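# Fetch the blue foam block into the door tote

## Task

Find the blue foam block lying on the room's floor and place it inside the tote near the door, fully within the tote with no part sticking out past its rim. It must stay there after the robot lets go, not only while the gripper holds it. The robot must not tip over or finish leaning.

## Robot and tools

ROBOT. A Hello Robot Stretch 4 with a single arm: an omni-wheel base, a lift that rides up and down a mast, an arm that telescopes straight forward, a wrist with yaw, pitch and roll joints, and a two-finger gripper. It stands about 1.6 m tall, and its base rim lies within 0.23 m of the base origin. It carries four cameras.

FRAMES. Base frame: origin on the floor below the base centre, x ahead, y to the left, z up. hand_pose, a point between the open fingertips, is reported in this frame; with all wrist joints at 0 its axes line up with the base axes, and the printed position may be slightly wrong. The odometry frame is the base frame as it was when the scene began. base_odometry comes from wheel rotation only, so slip is counted as motion; its heading is positive leftward, within -3.142 to 3.142. If turned_by_wheels and turned_by_imu differ by over about 0.1 rad, the base likely bumped something or slid, and the heading is off by roughly wheels minus imu.

execute_actions. Argument actions: a list holding one action or none (empty just reports state and images). Argument cameras: list of names from head_camera, head_left_camera, head_right_camera, wrist_camera, all; omitted, null or ["all"] gives every camera, [] gives none. An action contains base, joints or both, plus optional pace and contact_limits; alternatively it is only {"end_of_arm": "enable_torque"}, which re-powers any wrist or gripper motor that shut off, holding it in place. All parts of one action begin together and may finish separately.
- base: one object with exactly one key, an offset relative to where the base last reported itself in this scene. translate_m: straight drive in metres, forward positive, -2 to 2. strafe_m: sideways metres, left positive, -2 to 2. rotate_rad: turn in place in radians, counter-clockwise (left) positive, -3.2 to 3.2.
- joints: absolute targets keyed by joint name, for the single arm. lift_m 0 to 1.2 m; arm_m extension 0 to 0.55 m; wrist_yaw_rad -1.134 to 4.276 (0 points forward, positive leftward, 3.14 folded back, above 3.4 the arm may block it); wrist_pitch_rad -1.117 to 4.259 (0 level, 1.57 pointing down); wrist_roll_rad -1.117 to 4.259 (0 keeps fingers level, positive turns clockwise viewed from behind); gripper_m -0.038 to 0.141, the fingertip gap in metres, negative means the tips squeeze together. Done tolerances: lift and arm 0.004, yaw and roll 0.02, pitch 0.05, gripper 0.004. A target outside its range is clipped and the result notes it; unknown keys or other bad values reject the whole call with no motion. Any joint or base not mentioned may still be driving toward an earlier target.
- pace: "slow", "default" (if omitted), "fast", "max". Base top speeds 0.1, 0.3, 0.4, 0.6 m/s and turn rates 1, 2, 3, 4 rad/s respectively; with lift_m above 0.2 they are further capped, down to 0.3 m/s and 1 rad/s at lift 1.2. Wrist speed is fixed; gripper speed is the same except at slow.
- contact_limits: {"arm_m": value} from 0 (most sensitive) to 0.75 (pushes hardest), default 0.5; the arm halts with contact_stop when exceeded.
A single action runs at most 15 s. If any result reports a stop, the remaining execute_actions, wait and finished_scene calls in that same reply are skipped.

wait: seconds, 0 to 10; nothing new is commanded and the same state and images come back.
zoom_image: camera name and region [x0, y0, x1, y1] in pixels of that camera's latest full image, top-left origin, no larger than 504 by 504.
finished_scene: scene, the current scene's number; ends it irreversibly once the last command has been held, reports success, and gives the following task if there is one. Replying without any tool call ends everything.

RESULTS. joint_positions gives current values. base_status and joint_status: "done" (for the base, wheels turned the full amount even if slipping), "off_target" (at rest away from target, maybe still pushing), "contact_stop_at_<key>" (blocked; that part goes slack, a slack lift may sag under load, slack wheels may roll), "limit_stop_at_<name>", "time_out", "torque_fault" (wrist motor overloaded and went limp; send enable_torque). After stops the old target is dropped. limit_stop_at_tilt means a lean beyond 6 degrees; lift, arm and wheels go slack and refuse commands until the lean eases. limit_stop_at_own_body means the robot nearly hit itself, likely with the gripper tilted up (pitch below -0.2) and rolled (roll below -0.4 or above 4); moving away is allowed. on_its_own lists uncommanded things; "held at" is a held target. lidar_m: 12 distances in metres from the base origin, 30-degree sectors starting straight ahead and going counter-clockwise (4th left, 7th behind, 10th right); "-" is nothing seen or closer than 0.25 m; it covers about 0.15 m up to robot height and can miss glass, clear plastic, thin legs and things behind. wrist_depth_mm: 7 by 7 grid of median depths, 100 to 2000 mm, row-major from top left; includes the robot body. base_tilt in degrees, forward and right positive, with a constant offset up to 1.5. motor_effort: percent of maximum, positive toward higher joint values, peak of last action in brackets, noisy with small fixed offsets; for wheel_0, wheel_1, wheel_2 positive turns the base right. The pictures line lists image order.

CAMERAS. head_camera sits atop the mast angled forward and down (rotate the base to look around); head_left_camera and head_right_camera are fisheyes beside it looking more steeply down, showing base and arm; wrist_camera looks along the fingers, tips near the bottom of its image. Calibration (intrinsics, distortion, T_world_to_cam from base frame) is supplied; small per-scene errors exist, larger for the wrist camera.

PRACTICE. Unfold first by sending lift_m 0.4 with wrist_yaw_rad 0. To grasp, command a gap smaller than the block; a firm grip shows in gripper_m effort, but position and "done" do not prove a hold. Fingertips pressed onto the floor may stick; raise the lift. Avoid driving or turning with over 1 kg held and arm_m above 0.2, especially fast. Avoid dropping, slamming, hard pushes, high steady pulls, and pressing the gripper into things. Release the block fully inside the tote before ending. Less robot motion time is better.

Each tool is called after "Call:" by a JSON object that holds its "name" and its "arguments".

## Session

Call:
{"name": "execute_actions", "arguments": {"actions": [{"joints":{"lift_m":0.4,"wrist_yaw_rad":0}}]}}

Scene clock: 2.47 s.
base_odometry: x=+0.000 y=+0.000 heading=+0.000 (m, m, rad; odometry frame)
turned_by_wheels: +0.000 (rad since the last result)
turned_by_imu: +0.001 (rad since the last result)
base_tilt: forward=-1.2 right=-0.6 (deg)
lidar_m: 0.87 0.88 1.03 1.45 1.47 0.96 0.83 0.81 0.94 1.38 1.95 1.03
base_status: not commanded
joint_positions: lift_m=+0.400 arm_m=-0.002 wrist_yaw_rad=+0.000 wrist_pitch_rad=+0.008 wrist_roll_rad=+0.015 gripper_m=+0.057
joint_status: all done
motor_effort: lift_m=+23(24) arm_m=-1(1) wrist_yaw_rad=+0(4) wrist_pitch_rad=-10(10) wrist_roll_rad=-1(1) gripper_m=-1(1) wheel_0=+0(0) wheel_1=+0(1) wheel_2=+0(0) (%)
hand_pose: x=+0.4576 y=-0.0873 z=+0.5755 quat_wxyz=(+1.000, +0.008, +0.004, +0.000) (m; base frame)
wrist_depth_mm: 615 634 668 707 750 778 831 / 609 640 676 707 732 778 831 / 603 634 676 707 732 768 831 / 615 634 668 699 750 778 831 / 609 627 668 707 723 778 820 / 609 640 196 699 190 759 820 / 603 634 668 135 741 759 820
pictures: head_camera, head_left_camera, head_right_camera, wrist_camera
camera_calibration (this result's frames):
wrist_camera: T_world_to_cam=[[0.0319289, -0.99721, -0.0674674, -0.0514438], [-0.00907727, 0.0672098, -0.997698, 0.63742], [0.999449, 0.0324678, -0.00690602, -0.226512], [0, 0, 0, 1]] pos_world=[0.233816, -0.0867868, 0.630917]
Images, in order (width x height): head_camera 420x560, head_left_camera 420x672, head_right_camera 420x672, wrist_camera 616x392.

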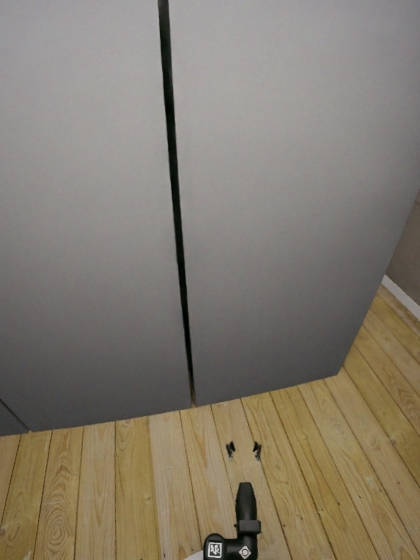

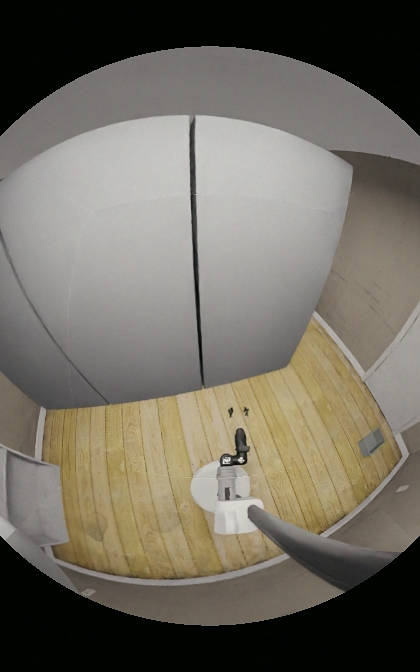

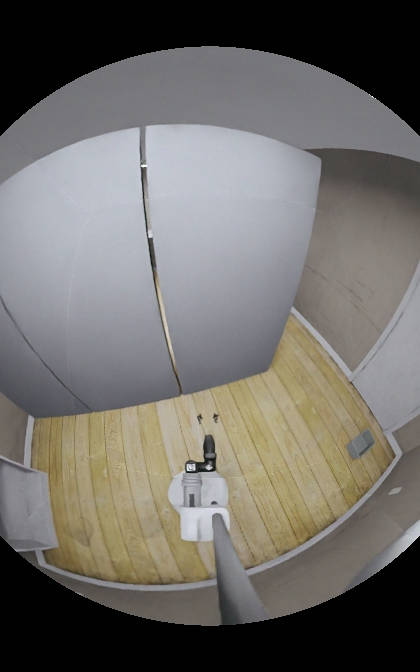

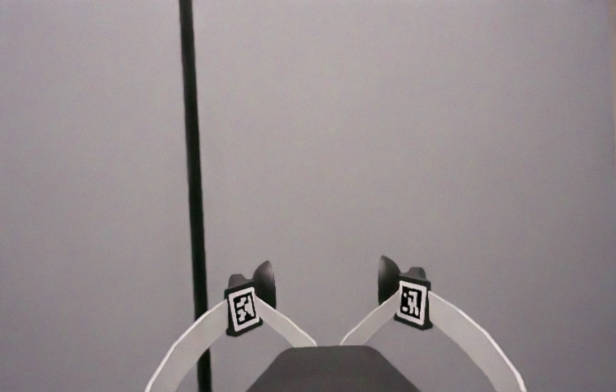

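Block probably beside the divider on the right.

Call:
{"name": "execute_actions", "arguments": {"actions": [{"base":{"rotate_rad":-1.3},"joints":{"wrist_pitch_rad":1.4}}], "cameras": ["head_camera","head_left_camera"]}}

Call:
{"name": "execute_actions", "arguments": {"actions": [{"base":{"translate_m":0.75},"pace":"fast"}], "cameras": []}}

Call:
{"name": "execute_actions", "arguments": {"actions": [{"base":{"rotate_rad":1.2}}], "cameras": ["head_camera","head_left_camera"]}}

Scene clock: 4.67 s.
base_odometry: x=+0.000 y=+0.000 heading=-1.299 (m, m, rad; odometry frame)
turned_by_wheels: -1.299 (rad since the last result)
turned_by_imu: -1.274 (rad since the last result)
base_tilt: forward=-1.2 right=-0.6 (deg)
lidar_m: 1.36 1.24 0.92 0.86 0.92 1.30 1.47 1.14 0.86 0.82 0.86 1.22
base_status: done
joint_positions: lift_m=+0.400 arm_m=-0.002 wrist_yaw_rad=+0.000 wrist_pitch_rad=+1.400 wrist_roll_rad=+0.015 gripper_m=+0.057
joint_status: all done
motor_effort: lift_m=+22(24) arm_m=+0(1) wrist_yaw_rad=+0(2) wrist_pitch_rad=-4(6) wrist_roll_rad=-1(2) gripper_m=-5(3) wheel_0=+2(6) wheel_1=+3(8) wheel_2=+1(7) (%)
hand_pose: x=+0.2180 y=-0.0874 z=+0.2937 quat_wxyz=(+0.765, +0.006, +0.644, -0.005) (m; base frame)
wrist_depth_mm: 597 585 574 574 569 559 549 / 585 574 564 554 554 549 539 / 564 559 549 544 539 525 525 / 544 539 530 525 521 521 517 / 525 525 521 512 512 504 500 / 521 517 196 349 189 488 484 / 504 298 291 136 477 477 477
pictures: head_camera, head_left_camera
Images, in order (width x height): head_camera 420x560, head_left_camera 420x672.

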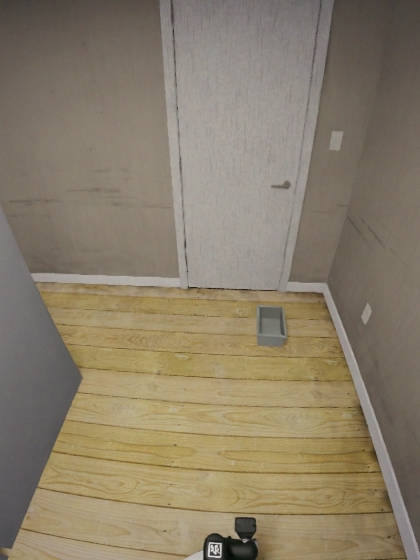

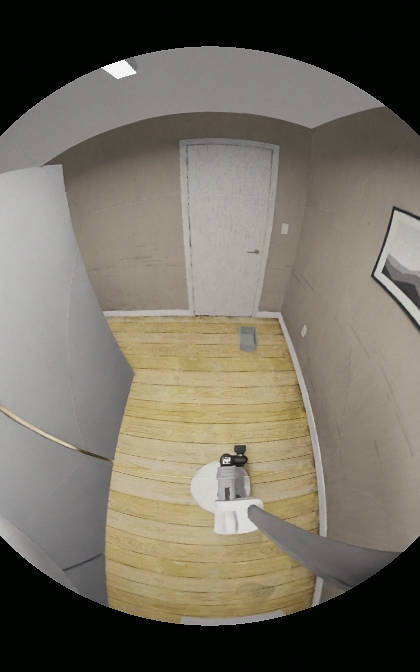

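Scene clock: 7.83 s.
base_odometry: x=+0.201 y=-0.722 heading=-1.299 (m, m, rad; odometry frame)
turned_by_wheels: +0.000 (rad since the last result)
turned_by_imu: +0.002 (rad since the last result)
base_tilt: forward=-1.2 right=-0.6 (deg)
lidar_m: 1.20 1.26 0.91 0.84 0.91 1.28 2.23 1.19 0.87 0.80 0.89 0.65
base_status: done
joint_positions: lift_m=+0.400 arm_m=-0.002 wrist_yaw_rad=+0.000 wrist_pitch_rad=+1.400 wrist_roll_rad=+0.015 gripper_m=+0.057
joint_status: not commanded
motor_effort: lift_m=+22(22) arm_m=-1(1) wrist_yaw_rad=+1(2) wrist_pitch_rad=-4(4) wrist_roll_rad=-1(1) gripper_m=-4(4) wheel_0=+0(7) wheel_1=+2(8) wheel_2=+0(12) (%)
hand_pose: x=+0.2180 y=-0.0874 z=+0.2937 quat_wxyz=(+0.765, +0.006, +0.644, -0.005) (m; base frame)
wrist_depth_mm: 597 591 585 580 564 564 549 / 580 569 569 554 554 544 544 / 564 554 549 544 539 530 525 / 544 549 535 530 521 512 508 / 535 530 521 512 512 508 500 / 521 508 196 349 190 488 484 / 504 300 291 135 484 480 477
pictures: none
No camera images: the call's "cameras" was empty. Leave "cameras" out to get every camera's image.

Scene clock: 9.67 s.
base_odometry: x=+0.201 y=-0.723 heading=-0.100 (m, m, rad; odometry frame)
turned_by_wheels: +1.200 (rad since the last result)
turned_by_imu: +1.177 (rad since the last result)
base_tilt: forward=-1.2 right=-0.6 (deg)
lidar_m: 0.86 0.86 0.96 1.50 2.06 1.06 0.86 0.82 0.94 0.66 1.19 1.34
base_status: done
joint_positions: lift_m=+0.400 arm_m=-0.002 wrist_yaw_rad=+0.000 wrist_pitch_rad=+1.400 wrist_roll_rad=+0.015 gripper_m=+0.057
joint_status: not commanded
motor_effort: lift_m=+22(22) arm_m=-1(1) wrist_yaw_rad=+2(2) wrist_pitch_rad=-4(4) wrist_roll_rad=-1(1) gripper_m=-2(4) wheel_0=-2(6) wheel_1=-1(8) wheel_2=-2(6) (%)
hand_pose: x=+0.2180 y=-0.0874 z=+0.2937 quat_wxyz=(+0.765, +0.006, +0.644, -0.005) (m; base frame)
wrist_depth_mm: 597 591 580 574 569 554 549 / 580 569 564 564 549 549 544 / 564 559 544 544 539 525 525 / 549 539 535 521 517 517 512 / 535 525 521 512 512 504 500 / 517 517 196 349 189 488 488 / 508 300 291 136 480 477 473
pictures: head_camera, head_left_camera
Images, in order (width x height): head_camera 420x560, head_left_camera 420x672.

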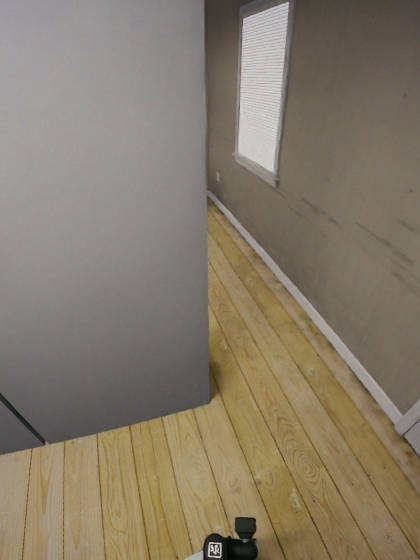

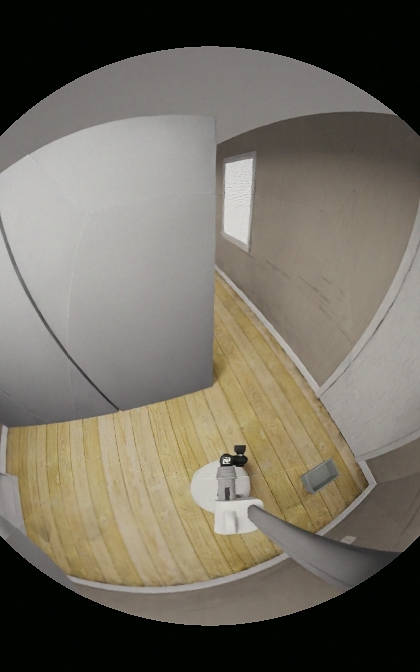

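Call:
{"name": "execute_actions", "arguments": {"actions": [{"base":{"rotate_rad":0.37}}], "cameras": []}}

Call:
{"name": "execute_actions", "arguments": {"actions": [{"base":{"translate_m":0.3},"pace":"fast"}], "cameras": []}}

Call:
{"name": "execute_actions", "arguments": {"actions": [{"base":{"strafe_m":-0.75},"pace":"fast"}], "cameras": ["head_left_camera"]}}

Call:
{"name": "execute_actions", "arguments": {"actions": [{"base":{"translate_m":1.0},"pace":"fast"}], "cameras": ["head_camera","head_left_camera"]}}

Scene clock: 11.07 s.
base_odometry: x=+0.201 y=-0.722 heading=+0.270 (m, m, rad; odometry frame)
turned_by_wheels: +0.370 (rad since the last result)
turned_by_imu: +0.363 (rad since the last result)
base_tilt: forward=-1.2 right=-0.6 (deg)
lidar_m: 0.86 0.90 1.26 2.22 1.20 0.87 0.83 0.87 0.67 1.20 1.24 0.91
base_status: done
joint_positions: lift_m=+0.400 arm_m=-0.002 wrist_yaw_rad=+0.000 wrist_pitch_rad=+1.400 wrist_roll_rad=+0.015 gripper_m=+0.057
joint_status: not commanded
motor_effort: lift_m=+21(22) arm_m=-1(0) wrist_yaw_rad=+1(1) wrist_pitch_rad=-4(4) wrist_roll_rad=-1(1) gripper_m=-3(3) wheel_0=+0(5) wheel_1=-1(6) wheel_2=+0(7) (%)
hand_pose: x=+0.2180 y=-0.0874 z=+0.2937 quat_wxyz=(+0.765, +0.006, +0.644, -0.005) (m; base frame)
wrist_depth_mm: 597 585 585 580 574 554 554 / 585 569 569 559 554 539 539 / 564 554 549 539 539 525 521 / 549 544 535 525 521 517 508 / 530 530 521 512 512 508 500 / 517 512 196 347 189 492 484 / 504 298 290 135 484 480 477
pictures: none
No camera images: the call's "cameras" was empty. Leave "cameras" out to get every camera's image.

Scene clock: 13.07 s.
base_odometry: x=+0.490 y=-0.642 heading=+0.270 (m, m, rad; odometry frame)
turned_by_wheels: +0.000 (rad since the last result)
turned_by_imu: +0.001 (rad since the last result)
base_tilt: forward=-1.2 right=-0.6 (deg)
lidar_m: 0.55 0.59 0.81 2.22 1.62 1.18 1.13 0.88 0.89 1.19 1.30 0.59
base_status: done
joint_positions: lift_m=+0.400 arm_m=-0.002 wrist_yaw_rad=+0.000 wrist_pitch_rad=+1.400 wrist_roll_rad=+0.015 gripper_m=+0.057
joint_status: not commanded
motor_effort: lift_m=+22(22) arm_m=-1(1) wrist_yaw_rad=+0(2) wrist_pitch_rad=-4(3) wrist_roll_rad=-1(1) gripper_m=-2(3) wheel_0=-1(7) wheel_1=+0(8) wheel_2=+1(12) (%)
hand_pose: x=+0.2180 y=-0.0874 z=+0.2937 quat_wxyz=(+0.765, +0.006, +0.644, -0.005) (m; base frame)
wrist_depth_mm: 535 544 544 554 559 559 559 / 580 569 564 554 549 549 539 / 564 554 549 544 535 530 521 / 549 535 535 530 521 512 512 / 530 525 521 508 512 504 500 / 517 512 196 347 189 488 488 / 508 300 291 135 480 477 477
pictures: none
No camera images: the call's "cameras" was empty. Leave "cameras" out to get every camera's image.

Scene clock: 16.10 s.
base_odometry: x=+0.691 y=-1.365 heading=+0.270 (m, m, rad; odometry frame)
turned_by_wheels: +0.000 (rad since the last result)
turned_by_imu: +0.001 (rad since the last result)
base_tilt: forward=-1.2 right=-0.6 (deg)
lidar_m: 1.81 0.72 0.82 2.31 1.62 1.19 0.56 0.60 0.48 0.45 0.51 0.69
base_status: done
joint_positions: lift_m=+0.400 arm_m=-0.002 wrist_yaw_rad=+0.000 wrist_pitch_rad=+1.400 wrist_roll_rad=+0.015 gripper_m=+0.057
joint_status: not commanded
motor_effort: lift_m=+22(22) arm_m=-1(1) wrist_yaw_rad=+2(0) wrist_pitch_rad=-4(4) wrist_roll_rad=-1(1) gripper_m=-1(3) wheel_0=-1(13) wheel_1=+1(12) wheel_2=-1(1) (%)
hand_pose: x=+0.2180 y=-0.0874 z=+0.2937 quat_wxyz=(+0.765, +0.006, +0.644, -0.005) (m; base frame)
wrist_depth_mm: 597 597 585 574 564 559 554 / 580 574 569 559 554 544 544 / 564 554 549 539 539 535 525 / 549 544 539 530 530 517 517 / 530 525 521 512 508 508 500 / 517 517 196 349 189 492 488 / 508 300 291 135 484 480 473
pictures: head_left_camera
Images, in order (width x height): head_left_camera 420x672.

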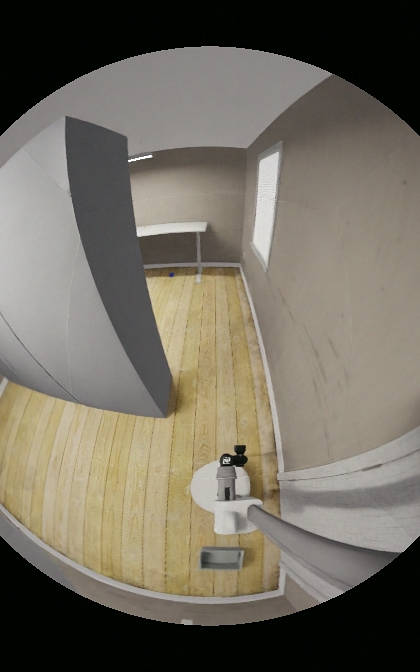

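Scene clock: 19.87 s.
base_odometry: x=+1.654 y=-1.098 heading=+0.270 (m, m, rad; odometry frame)
turned_by_wheels: +0.000 (rad since the last result)
turned_by_imu: +0.002 (rad since the last result)
base_tilt: forward=-1.3 right=-0.7 (deg)
lidar_m: 1.81 1.87 2.55 0.43 0.46 2.24 1.52 0.70 0.51 0.49 0.52 0.70
base_status: done
joint_positions: lift_m=+0.400 arm_m=-0.002 wrist_yaw_rad=+0.000 wrist_pitch_rad=+1.400 wrist_roll_rad=+0.015 gripper_m=+0.057
joint_status: not commanded
motor_effort: lift_m=+22(22) arm_m=-1(1) wrist_yaw_rad=+1(1) wrist_pitch_rad=-4(4) wrist_roll_rad=-1(1) gripper_m=-3(2) wheel_0=-1(6) wheel_1=+2(8) wheel_2=+1(12) (%)
hand_pose: x=+0.2180 y=-0.0874 z=+0.2937 quat_wxyz=(+0.765, +0.006, +0.644, -0.005) (m; base frame)
wrist_depth_mm: 597 591 580 569 569 559 554 / 580 574 569 559 554 544 539 / 564 554 544 539 535 530 525 / 549 544 535 525 525 512 512 / 530 525 521 512 508 504 496 / 521 508 196 349 189 488 488 / 504 300 290 135 484 477 473
pictures: head_camera, head_left_camera
Images, in order (width x height): head_camera 420x560, head_left_camera 420x672.

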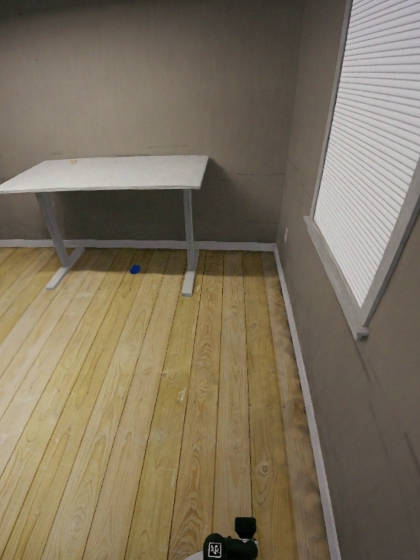

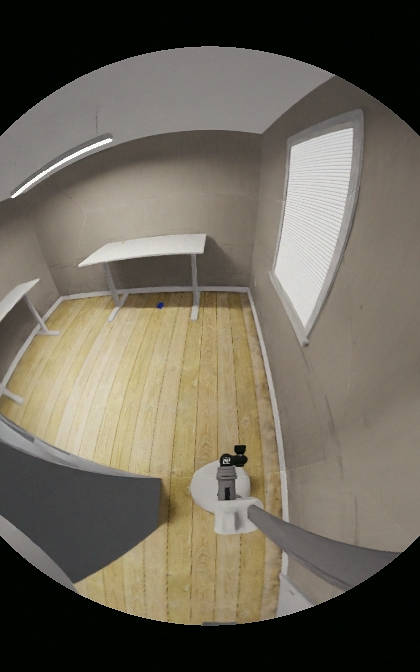

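Call:
{"name": "execute_actions", "arguments": {"actions": [{"base":{"translate_m":1.45},"joints":{"lift_m":0.25,"gripper_m":0.13,"wrist_pitch_rad":1.0},"pace":"fast"}], "cameras": []}}

Call:
{"name": "execute_actions", "arguments": {"actions": [{"base":{"strafe_m":0.84},"joints":{"arm_m":0.25},"pace":"fast"}], "cameras": ["wrist_camera","head_left_camera"]}}

Scene clock: 25.00 s.
base_odometry: x=+3.051 y=-0.710 heading=+0.270 (m, m, rad; odometry frame)
turned_by_wheels: +0.000 (rad since the last result)
turned_by_imu: +0.003 (rad since the last result)
base_tilt: forward=-1.2 right=-0.6 (deg)
lidar_m: 0.56 0.41 0.53 1.62 1.97 1.46 1.80 0.66 0.48 0.46 0.48 0.75
base_status: done
joint_positions: lift_m=+0.250 arm_m=-0.002 wrist_yaw_rad=+0.000 wrist_pitch_rad=+1.001 wrist_roll_rad=+0.015 gripper_m=+0.130
joint_status: all done
motor_effort: lift_m=+15(19) arm_m=-1(1) wrist_yaw_rad=+3(1) wrist_pitch_rad=-7(12) wrist_roll_rad=-1(1) gripper_m=+0(5) wheel_0=+0(7) wheel_1=+0(9) wheel_2=+1(10) (%)
hand_pose: x=+0.3246 y=-0.0874 z=+0.1856 quat_wxyz=(+0.877, +0.007, +0.480, -0.004) (m; base frame)
wrist_depth_mm: 539 668 691 668 668 647 615 / 609 603 603 591 591 569 554 / 521 549 544 530 525 508 500 / 473 496 484 477 466 459 452 / 439 449 442 436 430 421 418 / 418 404 201 399 384 199 384 / 389 377 375 140 364 357 357
pictures: none
No camera images: the call's "cameras" was empty. Leave "cameras" out to get every camera's image.

Scene clock: 28.33 s.
base_odometry: x=+2.827 y=+0.099 heading=+0.270 (m, m, rad; odometry frame)
turned_by_wheels: +0.000 (rad since the last result)
turned_by_imu: +0.001 (rad since the last result)
base_tilt: forward=-1.3 right=-0.6 (deg)
lidar_m: 0.38 0.40 0.58 1.59 1.67 1.45 1.38 1.91 1.37 1.29 0.56 0.39
base_status: done
joint_positions: lift_m=+0.250 arm_m=+0.249 wrist_yaw_rad=+0.000 wrist_pitch_rad=+1.001 wrist_roll_rad=+0.015 gripper_m=+0.130
joint_status: all done
motor_effort: lift_m=+15(16) arm_m=+6(4) wrist_yaw_rad=+0(2) wrist_pitch_rad=-6(7) wrist_roll_rad=-1(1) gripper_m=+0(2) wheel_0=+0(12) wheel_1=-3(12) wheel_2=-1(2) (%)
hand_pose: x=+0.5755 y=-0.0874 z=+0.1856 quat_wxyz=(+0.877, +0.007, +0.480, -0.004) (m; base frame)
wrist_depth_mm: 699 683 676 668 654 640 615 / 627 615 609 585 574 564 559 / 559 544 539 530 517 504 496 / 504 492 477 455 469 462 455 / 455 445 439 430 430 418 415 / 415 402 201 399 387 198 384 / 382 377 377 140 364 355 355
pictures: head_left_camera, wrist_camera
camera_calibration (this result's frames):
wrist_camera: T_world_to_cam=[[-0.039169, -0.997233, -0.0631844, -0.0415114], [-0.840693, 0.0670663, -0.537343, 0.64261], [0.540093, 0.0320715, -0.840994, 0.0720434], [0, 0, 0, 1]] pos_world=[0.499702, -0.0868046, 0.403267]
Images, in order (width x height): head_left_camera 420x672, wrist_camera 616x392.

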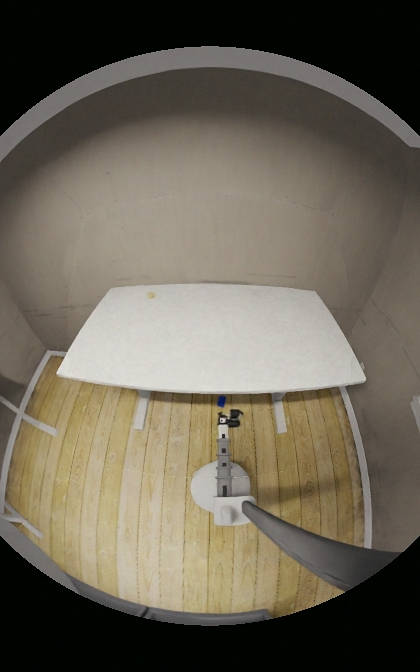

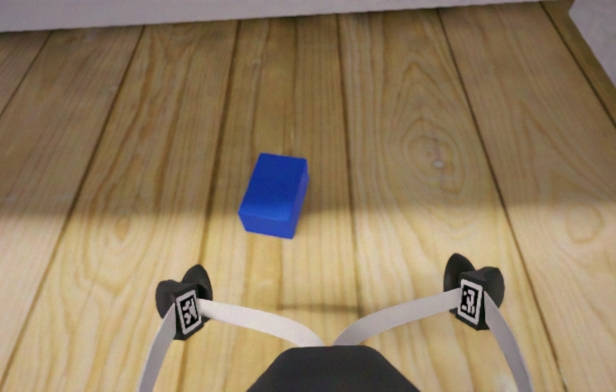

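Call:
{"name": "execute_actions", "arguments": {"actions": [{"base":{"strafe_m":0.055},"joints":{"arm_m":0.41,"lift_m":0.16}}], "cameras": []}}

Call:
{"name": "execute_actions", "arguments": {"actions": [{"joints":{"lift_m":0.095}}], "cameras": ["wrist_camera"]}}

Scene clock: 30.07 s.
base_odometry: x=+2.812 y=+0.152 heading=+0.270 (m, m, rad; odometry frame)
turned_by_wheels: +0.000 (rad since the last result)
turned_by_imu: +0.001 (rad since the last result)
base_tilt: forward=-1.2 right=-0.7 (deg)
lidar_m: 0.37 0.40 0.56 1.53 1.63 1.43 1.39 1.43 1.41 1.35 0.54 0.39
base_status: done
joint_positions: lift_m=+0.160 arm_m=+0.409 wrist_yaw_rad=+0.000 wrist_pitch_rad=+1.001 wrist_roll_rad=+0.015 gripper_m=+0.130
joint_status: all done
motor_effort: lift_m=+15(15) arm_m=+6(5) wrist_yaw_rad=-1(2) wrist_pitch_rad=-6(7) wrist_roll_rad=-1(1) gripper_m=-2(0) wheel_0=+0(7) wheel_1=+2(8) wheel_2=+0(1) (%)
hand_pose: x=+0.7355 y=-0.0874 z=+0.0956 quat_wxyz=(+0.877, +0.007, +0.480, -0.004) (m; base frame)
wrist_depth_mm: 530 530 517 517 508 496 484 / 488 477 466 455 445 439 430 / 436 427 413 410 402 394 389 / 384 382 377 370 362 355 351 / 351 347 342 293 329 325 322 / 324 314 201 263 294 198 297 / 297 291 290 140 283 276 276
pictures: none
No camera images: the call's "cameras" was empty. Leave "cameras" out to get every camera's image.

Scene clock: 31.27 s.
base_odometry: x=+2.812 y=+0.152 heading=+0.270 (m, m, rad; odometry frame)
turned_by_wheels: +0.000 (rad since the last result)
turned_by_imu: +0.000 (rad since the last result)
base_tilt: forward=-1.3 right=-0.6 (deg)
lidar_m: 0.38 0.39 0.57 1.53 1.62 1.44 1.39 1.43 1.42 1.34 0.53 0.39
base_status: not commanded
joint_positions: lift_m=+0.095 arm_m=+0.409 wrist_yaw_rad=+0.000 wrist_pitch_rad=+1.001 wrist_roll_rad=+0.015 gripper_m=+0.130
joint_status: all done
motor_effort: lift_m=+15(15) arm_m=+6(6) wrist_yaw_rad=+3(1) wrist_pitch_rad=-6(6) wrist_roll_rad=-1(2) gripper_m=-1(1) wheel_0=+0(0) wheel_1=+2(1) wheel_2=+0(0) (%)
hand_pose: x=+0.7355 y=-0.0874 z=+0.0306 quat_wxyz=(+0.877, +0.007, +0.480, -0.004) (m; base frame)
wrist_depth_mm: 445 433 421 413 399 392 384 / 387 377 370 362 355 345 342 / 343 334 329 322 319 312 304 / 307 301 296 287 283 282 278 / 278 274 270 216 256 257 254 / 255 249 200 199 232 199 235 / 235 229 229 140 222 217 217
pictures: wrist_camera
camera_calibration (this result's frames):
wrist_camera: T_world_to_cam=[[-0.0392183, -0.997231, -0.0631828, -0.0450068], [-0.840713, 0.0671057, -0.537307, 0.693851], [0.540059, 0.0320463, -0.841017, -0.144642], [0, 0, 0, 1]] pos_world=[0.65968, -0.0868083, 0.248321]
Images, in order (width x height): wrist_camera 616x392.

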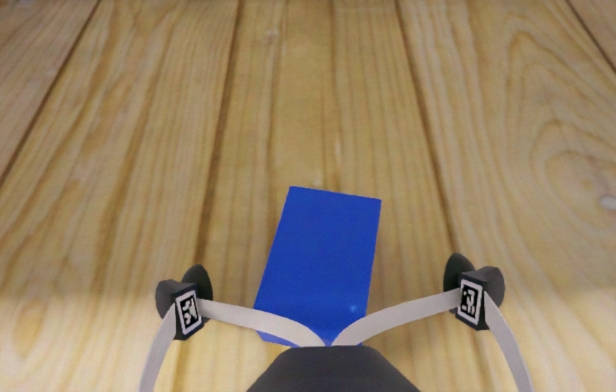

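Call:
{"name": "execute_actions", "arguments": {"actions": [{"joints":{"gripper_m":0.02}}], "cameras": []}}

Call:
{"name": "execute_actions", "arguments": {"actions": [{"base":{"strafe_m":-0.88},"joints":{"lift_m":0.2,"arm_m":0},"pace":"fast"}], "cameras": ["wrist_camera"]}}

Call:
{"name": "execute_actions", "arguments": {"actions": [{"base":{"translate_m":-2},"joints":{"lift_m":0.4},"pace":"fast"}], "cameras": []}}

Call:
{"name": "execute_actions", "arguments": {"actions": [{"base":{"translate_m":-0.4},"pace":"fast"}], "cameras": []}}

Call:
{"name": "execute_actions", "arguments": {"actions": [{"base":{"rotate_rad":3.14}}], "cameras": ["wrist_camera","head_camera"]}}

Scene clock: 33.63 s.
base_odometry: x=+2.812 y=+0.152 heading=+0.270 (m, m, rad; odometry frame)
turned_by_wheels: +0.000 (rad since the last result)
turned_by_imu: +0.001 (rad since the last result)
base_tilt: forward=-1.2 right=-0.6 (deg)
lidar_m: 0.37 0.41 0.57 1.53 1.62 1.43 1.39 1.43 1.41 1.35 0.56 0.40
base_status: not commanded
joint_positions: lift_m=+0.095 arm_m=+0.409 wrist_yaw_rad=+0.000 wrist_pitch_rad=+1.001 wrist_roll_rad=+0.015 gripper_m=+0.020
joint_status: all done
motor_effort: lift_m=+15(15) arm_m=+6(6) wrist_yaw_rad=-1(2) wrist_pitch_rad=-6(6) wrist_roll_rad=-1(1) gripper_m=-21(20) wheel_0=+0(0) wheel_1=+2(2) wheel_2=+0(0) (%)
hand_pose: x=+0.7355 y=-0.0874 z=+0.0306 quat_wxyz=(+0.877, +0.007, +0.480, -0.004) (m; base frame)
wrist_depth_mm: 442 430 421 415 402 392 382 / 384 377 368 362 353 347 342 / 343 338 329 325 315 309 304 / 307 300 297 228 286 283 278 / 279 273 271 206 255 256 255 / 255 251 187 189 186 232 235 / 236 228 229 145 222 216 218
pictures: none
No camera images: the call's "cameras" was empty. Leave "cameras" out to get every camera's image.

Scene clock: 36.97 s.
base_odometry: x=+3.047 y=-0.696 heading=+0.270 (m, m, rad; odometry frame)
turned_by_wheels: +0.000 (rad since the last result)
turned_by_imu: +0.001 (rad since the last result)
base_tilt: forward=-1.2 right=-0.6 (deg)
lidar_m: 0.50 0.39 0.54 1.60 1.97 1.46 1.78 0.71 0.52 0.48 0.52 0.77
base_status: done
joint_positions: lift_m=+0.200 arm_m=+0.001 wrist_yaw_rad=+0.000 wrist_pitch_rad=+1.001 wrist_roll_rad=+0.015 gripper_m=+0.020
joint_status: all done
motor_effort: lift_m=+23(25) arm_m=-6(6) wrist_yaw_rad=+2(0) wrist_pitch_rad=-7(8) wrist_roll_rad=-1(1) gripper_m=-21(22) wheel_0=-2(11) wheel_1=+1(11) wheel_2=+0(0) (%)
hand_pose: x=+0.3274 y=-0.0875 z=+0.1349 quat_wxyz=(+0.877, +0.007, +0.480, -0.004) (m; base frame)
wrist_depth_mm: 525 597 597 591 569 564 554 / 512 535 530 517 508 496 492 / 455 480 469 466 452 445 436 / 421 430 427 227 407 404 399 / 392 394 387 206 368 366 364 / 364 359 186 188 186 334 336 / 336 325 327 144 317 312 310
pictures: wrist_camera
camera_calibration (this result's frames):
wrist_camera: T_world_to_cam=[[-0.0395811, -0.997218, -0.0631694, -0.0543552], [-0.840872, 0.0673935, -0.537021, 0.40688], [0.539784, 0.0318614, -0.8412, 0.163539], [0, 0, 0, 1]] pos_world=[0.251707, -0.0868356, 0.352639]
Images, in order (width x height): wrist_camera 616x392.

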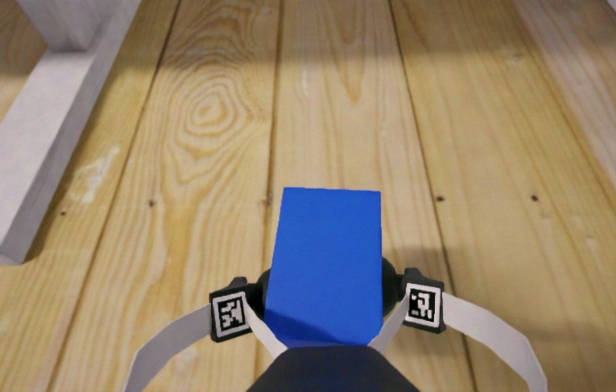

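Scene clock: 43.23 s.
base_odometry: x=+1.120 y=-1.229 heading=+0.270 (m, m, rad; odometry frame)
turned_by_wheels: +0.000 (rad since the last result)
turned_by_imu: -0.001 (rad since the last result)
base_tilt: forward=-1.2 right=-0.6 (deg)
lidar_m: 2.08 0.61 0.44 0.50 2.26 1.66 0.99 0.69 0.51 0.49 0.53 0.72
base_status: done
joint_positions: lift_m=+0.400 arm_m=+0.001 wrist_yaw_rad=+0.000 wrist_pitch_rad=+1.001 wrist_roll_rad=+0.015 gripper_m=+0.020
joint_status: all done
motor_effort: lift_m=+23(24) arm_m=-5(6) wrist_yaw_rad=+0(0) wrist_pitch_rad=-7(7) wrist_roll_rad=-1(1) gripper_m=-21(22) wheel_0=-1(6) wheel_1=-1(6) wheel_2=+0(11) (%)
hand_pose: x=+0.3275 y=-0.0874 z=+0.3349 quat_wxyz=(+0.877, +0.007, +0.480, -0.004) (m; base frame)
wrist_depth_mm: 991 960 931 917 891 866 661 / 866 842 831 809 798 778 654 / 759 741 750 723 715 699 647 / 691 676 668 227 634 634 609 / 615 615 603 206 569 574 569 / 574 564 187 189 186 525 525 / 530 512 508 145 496 484 488
pictures: none
No camera images: the call's "cameras" was empty. Leave "cameras" out to get every camera's image.

Scene clock: 45.50 s.
base_odometry: x=+0.734 y=-1.336 heading=+0.270 (m, m, rad; odometry frame)
turned_by_wheels: +0.000 (rad since the last result)
turned_by_imu: +0.000 (rad since the last result)
base_tilt: forward=-1.2 right=-0.6 (deg)
lidar_m: 2.04 0.67 0.76 2.12 1.65 1.24 0.63 0.68 0.51 0.45 0.51 0.72
base_status: done
joint_positions: lift_m=+0.400 arm_m=+0.001 wrist_yaw_rad=+0.000 wrist_pitch_rad=+1.001 wrist_roll_rad=+0.015 gripper_m=+0.020
joint_status: not commanded
motor_effort: lift_m=+23(23) arm_m=-6(5) wrist_yaw_rad=+4(0) wrist_pitch_rad=-7(7) wrist_roll_rad=-1(1) gripper_m=-22(22) wheel_0=+0(6) wheel_1=-2(8) wheel_2=-2(11) (%)
hand_pose: x=+0.3274 y=-0.0874 z=+0.3349 quat_wxyz=(+0.877, +0.007, +0.480, -0.004) (m; base frame)
wrist_depth_mm: 732 960 946 917 891 854 654 / 732 854 820 820 788 788 640 / 715 768 750 723 715 707 634 / 668 676 661 227 647 627 615 / 627 615 603 206 569 580 569 / 569 559 187 189 186 525 530 / 525 508 508 145 500 484 492
pictures: none
No camera images: the call's "cameras" was empty. Leave "cameras" out to get every camera's image.

Scene clock: 48.37 s.
base_odometry: x=+0.734 y=-1.336 heading=-2.874 (m, m, rad; odometry frame)
turned_by_wheels: +3.140 (rad since the last result)
turned_by_imu: +3.079 (rad since the last result)
base_tilt: forward=-1.3 right=-0.6 (deg)
lidar_m: 0.59 0.63 0.49 0.46 0.52 0.70 1.89 0.68 0.72 1.96 1.72 1.25
base_status: done
joint_positions: lift_m=+0.400 arm_m=+0.001 wrist_yaw_rad=+0.000 wrist_pitch_rad=+1.001 wrist_roll_rad=+0.015 gripper_m=+0.020
joint_status: not commanded
motor_effort: lift_m=+23(23) arm_m=-6(6) wrist_yaw_rad=+2(1) wrist_pitch_rad=-7(7) wrist_roll_rad=-1(1) gripper_m=-22(21) wheel_0=-1(7) wheel_1=-2(8) wheel_2=+0(7) (%)
hand_pose: x=+0.3275 y=-0.0874 z=+0.3349 quat_wxyz=(+0.877, +0.007, +0.480, -0.004) (m; base frame)
wrist_depth_mm: 820 976 946 917 917 878 854 / 798 854 699 691 798 778 768 / 759 750 715 715 707 699 683 / 683 668 634 226 647 634 615 / 627 615 609 206 574 574 569 / 574 569 186 188 186 521 530 / 530 508 512 145 496 480 488
pictures: head_camera, wrist_camera
camera_calibration (this result's frames):
wrist_camera: T_world_to_cam=[[-0.0393663, -0.997226, -0.0631756, -0.0417557], [-0.840833, 0.0672189, -0.537104, 0.514309], [0.539861, 0.0319763, -0.841147, 0.331737], [0, 0, 0, 1]] pos_world=[0.251712, -0.0868189, 0.552639]
Images, in order (width x height): head_camera 420x560, wrist_camera 616x392.

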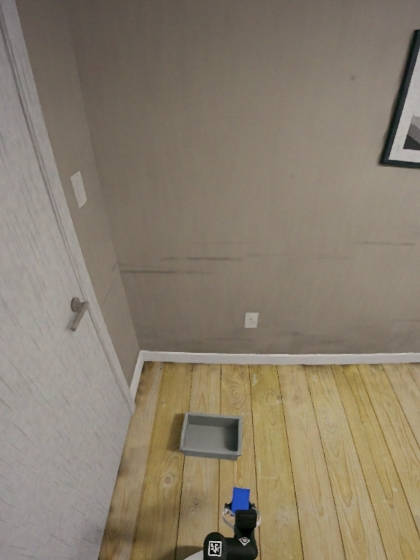

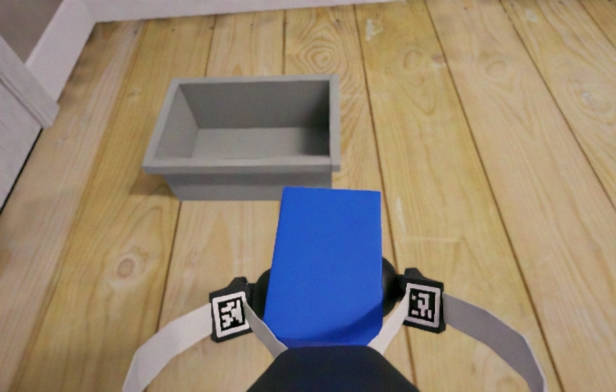

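Call:
{"name": "execute_actions", "arguments": {"actions": [{"base":{"strafe_m":0.1},"joints":{"arm_m":0.39,"wrist_pitch_rad":1.3}}], "cameras": []}}

Call:
{"name": "execute_actions", "arguments": {"actions": [{"joints":{"lift_m":0.28}}], "cameras": ["wrist_camera","head_camera"]}}

Scene clock: 50.90 s.
base_odometry: x=+0.761 y=-1.432 heading=-2.874 (m, m, rad; odometry frame)
turned_by_wheels: +0.000 (rad since the last result)
turned_by_imu: +0.001 (rad since the last result)
base_tilt: forward=-1.2 right=-0.7 (deg)
lidar_m: 0.57 0.55 0.40 0.35 0.40 0.55 1.57 0.78 0.75 1.97 1.71 0.61
base_status: done
joint_positions: lift_m=+0.400 arm_m=+0.389 wrist_yaw_rad=+0.000 wrist_pitch_rad=+1.301 wrist_roll_rad=+0.015 gripper_m=+0.020
joint_status: all done
motor_effort: lift_m=+23(23) arm_m=+6(8) wrist_yaw_rad=+1(3) wrist_pitch_rad=-5(3) wrist_roll_rad=-1(1) gripper_m=-20(20) wheel_0=+0(8) wheel_1=+1(9) wheel_2=+0(0) (%)
hand_pose: x=+0.6369 y=-0.0874 z=+0.2999 quat_wxyz=(+0.796, +0.006, +0.605, -0.005) (m; base frame)
wrist_depth_mm: 640 640 640 627 621 597 597 / 621 615 609 591 591 574 569 / 591 585 580 564 564 559 539 / 574 559 477 227 449 530 525 / 544 539 508 205 394 508 504 / 525 512 186 189 186 488 488 / 500 492 488 145 466 469 466
pictures: none
No camera images: the call's "cameras" was empty. Leave "cameras" out to get every camera's image.

Scene clock: 52.43 s.
base_odometry: x=+0.761 y=-1.432 heading=-2.874 (m, m, rad; odometry frame)
turned_by_wheels: +0.000 (rad since the last result)
turned_by_imu: +0.000 (rad since the last result)
base_tilt: forward=-1.2 right=-0.6 (deg)
lidar_m: 0.61 0.53 0.38 0.34 0.40 0.58 1.56 0.79 0.76 1.97 1.69 0.64
base_status: not commanded
joint_positions: lift_m=+0.280 arm_m=+0.389 wrist_yaw_rad=+0.000 wrist_pitch_rad=+1.301 wrist_roll_rad=+0.015 gripper_m=+0.020
joint_status: all done
motor_effort: lift_m=+15(22) arm_m=+6(6) wrist_yaw_rad=+0(0) wrist_pitch_rad=-5(5) wrist_roll_rad=-1(0) gripper_m=-21(22) wheel_0=-1(1) wheel_1=+0(1) wheel_2=+0(0) (%)
hand_pose: x=+0.6369 y=-0.0874 z=+0.1805 quat_wxyz=(+0.796, +0.006, +0.605, -0.005) (m; base frame)
wrist_depth_mm: 504 492 492 488 473 469 466 / 477 469 466 459 459 445 445 / 459 366 351 349 347 355 427 / 439 366 421 229 410 355 404 / 418 340 404 206 392 320 389 / 404 297 186 189 186 271 377 / 389 377 373 145 265 357 364
pictures: head_camera, wrist_camera
camera_calibration (this result's frames):
wrist_camera: T_world_to_cam=[[-0.0560895, -0.997234, -0.0487626, -0.0312708], [-0.961816, 0.0670726, -0.265352, 0.71951], [0.267889, 0.0320172, -0.962918, 0.230024], [0, 0, 0, 1]] pos_world=[0.628661, -0.0868084, 0.410893]
Images, in order (width x height): head_camera 420x560, wrist_camera 616x392.

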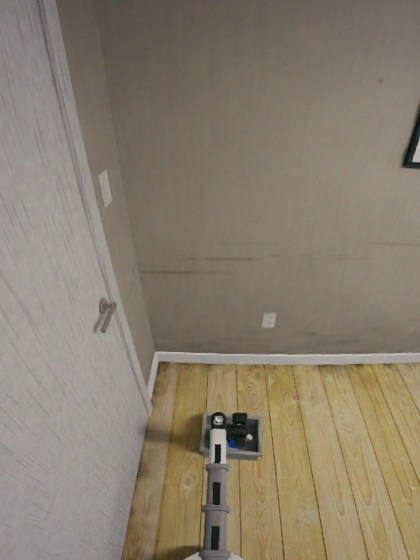

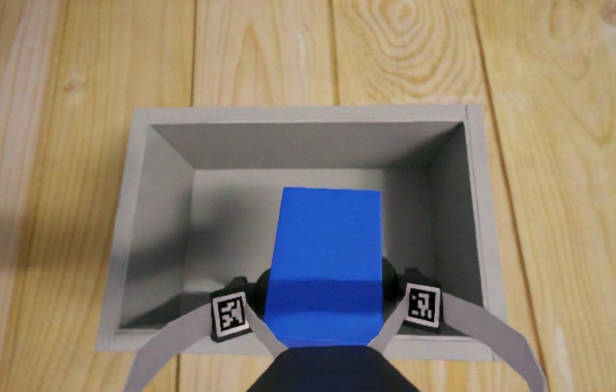

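Call:
{"name": "execute_actions", "arguments": {"actions": [{"joints":{"arm_m":0.43}}], "cameras": []}}

Call:
{"name": "execute_actions", "arguments": {"actions": [{"joints":{"lift_m":0.175}}], "cameras": []}}

Call:
{"name": "execute_actions", "arguments": {"actions": [{"joints":{"gripper_m":0.09}}], "cameras": []}}

Call:
{"name": "execute_actions", "arguments": {"actions": [{"joints":{"lift_m":0.32}}], "cameras": ["wrist_camera"]}}

Scene clock: 53.60 s.
base_odometry: x=+0.761 y=-1.432 heading=-2.874 (m, m, rad; odometry frame)
turned_by_wheels: +0.000 (rad since the last result)
turned_by_imu: +0.000 (rad since the last result)
base_tilt: forward=-1.2 right=-0.6 (deg)
lidar_m: 0.60 0.55 0.39 0.33 0.39 0.58 1.58 0.80 0.76 1.98 1.70 0.61
base_status: not commanded
joint_positions: lift_m=+0.280 arm_m=+0.429 wrist_yaw_rad=+0.000 wrist_pitch_rad=+1.301 wrist_roll_rad=+0.015 gripper_m=+0.020
joint_status: all done
motor_effort: lift_m=+15(15) arm_m=+6(4) wrist_yaw_rad=+2(1) wrist_pitch_rad=-5(5) wrist_roll_rad=-1(1) gripper_m=-21(20) wheel_0=-1(0) wheel_1=+1(1) wheel_2=+0(0) (%)
hand_pose: x=+0.6769 y=-0.0874 z=+0.1805 quat_wxyz=(+0.796, +0.006, +0.605, -0.005) (m; base frame)
wrist_depth_mm: 508 500 492 480 477 473 459 / 484 473 466 459 455 445 442 / 455 452 449 442 433 427 421 / 439 359 392 227 347 325 407 / 421 336 404 206 394 327 392 / 402 312 187 189 186 271 377 / 387 273 373 145 366 273 364
pictures: none
No camera images: the call's "cameras" was empty. Leave "cameras" out to get every camera's image.

Scene clock: 55.07 s.
base_odometry: x=+0.761 y=-1.432 heading=-2.874 (m, m, rad; odometry frame)
turned_by_wheels: +0.000 (rad since the last result)
turned_by_imu: +0.000 (rad since the last result)
base_tilt: forward=-1.2 right=-0.7 (deg)
lidar_m: 0.61 0.55 0.39 0.36 0.40 0.56 1.58 0.78 0.75 1.95 1.70 0.61
base_status: not commanded
joint_positions: lift_m=+0.175 arm_m=+0.429 wrist_yaw_rad=+0.000 wrist_pitch_rad=+1.301 wrist_roll_rad=+0.015 gripper_m=+0.020
joint_status: all done
motor_effort: lift_m=+15(15) arm_m=+6(5) wrist_yaw_rad=+4(1) wrist_pitch_rad=-5(5) wrist_roll_rad=-1(1) gripper_m=-24(20) wheel_0=-1(1) wheel_1=+0(0) wheel_2=+0(0) (%)
hand_pose: x=+0.6769 y=-0.0874 z=+0.0755 quat_wxyz=(+0.796, +0.006, +0.605, -0.005) (m; base frame)
wrist_depth_mm: 377 368 364 362 355 351 343 / 357 213 211 211 208 202 201 / 222 258 256 254 251 236 195 / 213 293 314 227 307 273 190 / 203 293 300 206 291 273 190 / 204 290 186 189 186 221 190 / 203 260 278 145 271 266 185
pictures: none
No camera images: the call's "cameras" was empty. Leave "cameras" out to get every camera's image.

Scene clock: 56.57 s.
base_odometry: x=+0.761 y=-1.432 heading=-2.874 (m, m, rad; odometry frame)
turned_by_wheels: +0.000 (rad since the last result)
turned_by_imu: +0.000 (rad since the last result)
base_tilt: forward=-1.2 right=-0.7 (deg)
lidar_m: 0.59 0.55 0.40 0.34 0.39 0.57 1.56 0.80 0.75 1.94 1.69 0.60
base_status: not commanded
joint_positions: lift_m=+0.175 arm_m=+0.429 wrist_yaw_rad=+0.000 wrist_pitch_rad=+1.301 wrist_roll_rad=+0.015 gripper_m=+0.090
joint_status: all done
motor_effort: lift_m=+15(15) arm_m=+6(6) wrist_yaw_rad=+0(0) wrist_pitch_rad=-5(5) wrist_roll_rad=-1(1) gripper_m=-2(19) wheel_0=-1(1) wheel_1=+1(0) wheel_2=+0(0) (%)
hand_pose: x=+0.6769 y=-0.0874 z=+0.0755 quat_wxyz=(+0.796, +0.006, +0.605, -0.005) (m; base frame)
wrist_depth_mm: 375 370 364 357 355 345 343 / 357 214 212 211 208 207 201 / 223 257 255 254 251 236 195 / 211 293 315 310 306 272 190 / 202 296 301 256 290 273 190 / 203 289 196 244 241 220 190 / 203 266 278 136 271 266 189
pictures: none
No camera images: the call's "cameras" was empty. Leave "cameras" out to get every camera's image.

Scene clock: 58.23 s.
base_odometry: x=+0.761 y=-1.432 heading=-2.874 (m, m, rad; odometry frame)
turned_by_wheels: +0.000 (rad since the last result)
turned_by_imu: +0.000 (rad since the last result)
base_tilt: forward=-1.2 right=-0.6 (deg)
lidar_m: 0.59 0.52 0.39 0.35 0.40 0.57 1.57 0.78 0.77 1.98 1.68 0.61
base_status: not commanded
joint_positions: lift_m=+0.320 arm_m=+0.429 wrist_yaw_rad=+0.000 wrist_pitch_rad=+1.301 wrist_roll_rad=+0.015 gripper_m=+0.090
joint_status: all done
motor_effort: lift_m=+23(24) arm_m=+6(6) wrist_yaw_rad=+3(0) wrist_pitch_rad=-5(5) wrist_roll_rad=-1(2) gripper_m=+0(3) wheel_0=+0(0) wheel_1=+0(1) wheel_2=+0(0) (%)
hand_pose: x=+0.6769 y=-0.0874 z=+0.2198 quat_wxyz=(+0.796, +0.006, +0.605, -0.005) (m; base frame)
wrist_depth_mm: 549 549 539 535 521 517 508 / 530 521 521 504 496 488 488 / 504 496 492 484 473 473 469 / 480 469 394 384 382 442 449 / 459 449 442 442 433 424 427 / 439 364 195 382 375 309 415 / 424 314 373 136 399 298 402
pictures: wrist_camera
camera_calibration (this result's frames):
wrist_camera: T_world_to_cam=[[-0.056202, -0.997228, -0.0487591, -0.0270431], [-0.961825, 0.0671781, -0.265293, 0.768415], [0.267833, 0.0319878, -0.962934, 0.257199], [0, 0, 0, 1]] pos_world=[0.668674, -0.086816, 0.450203]
Images, in order (width x height): wrist_camera 616x392.

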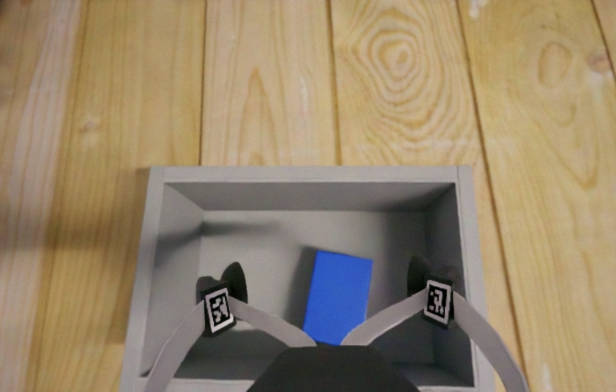

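Call:
{"name": "finished_scene", "arguments": {"scene": 1}}

The scene is finished: the task was done.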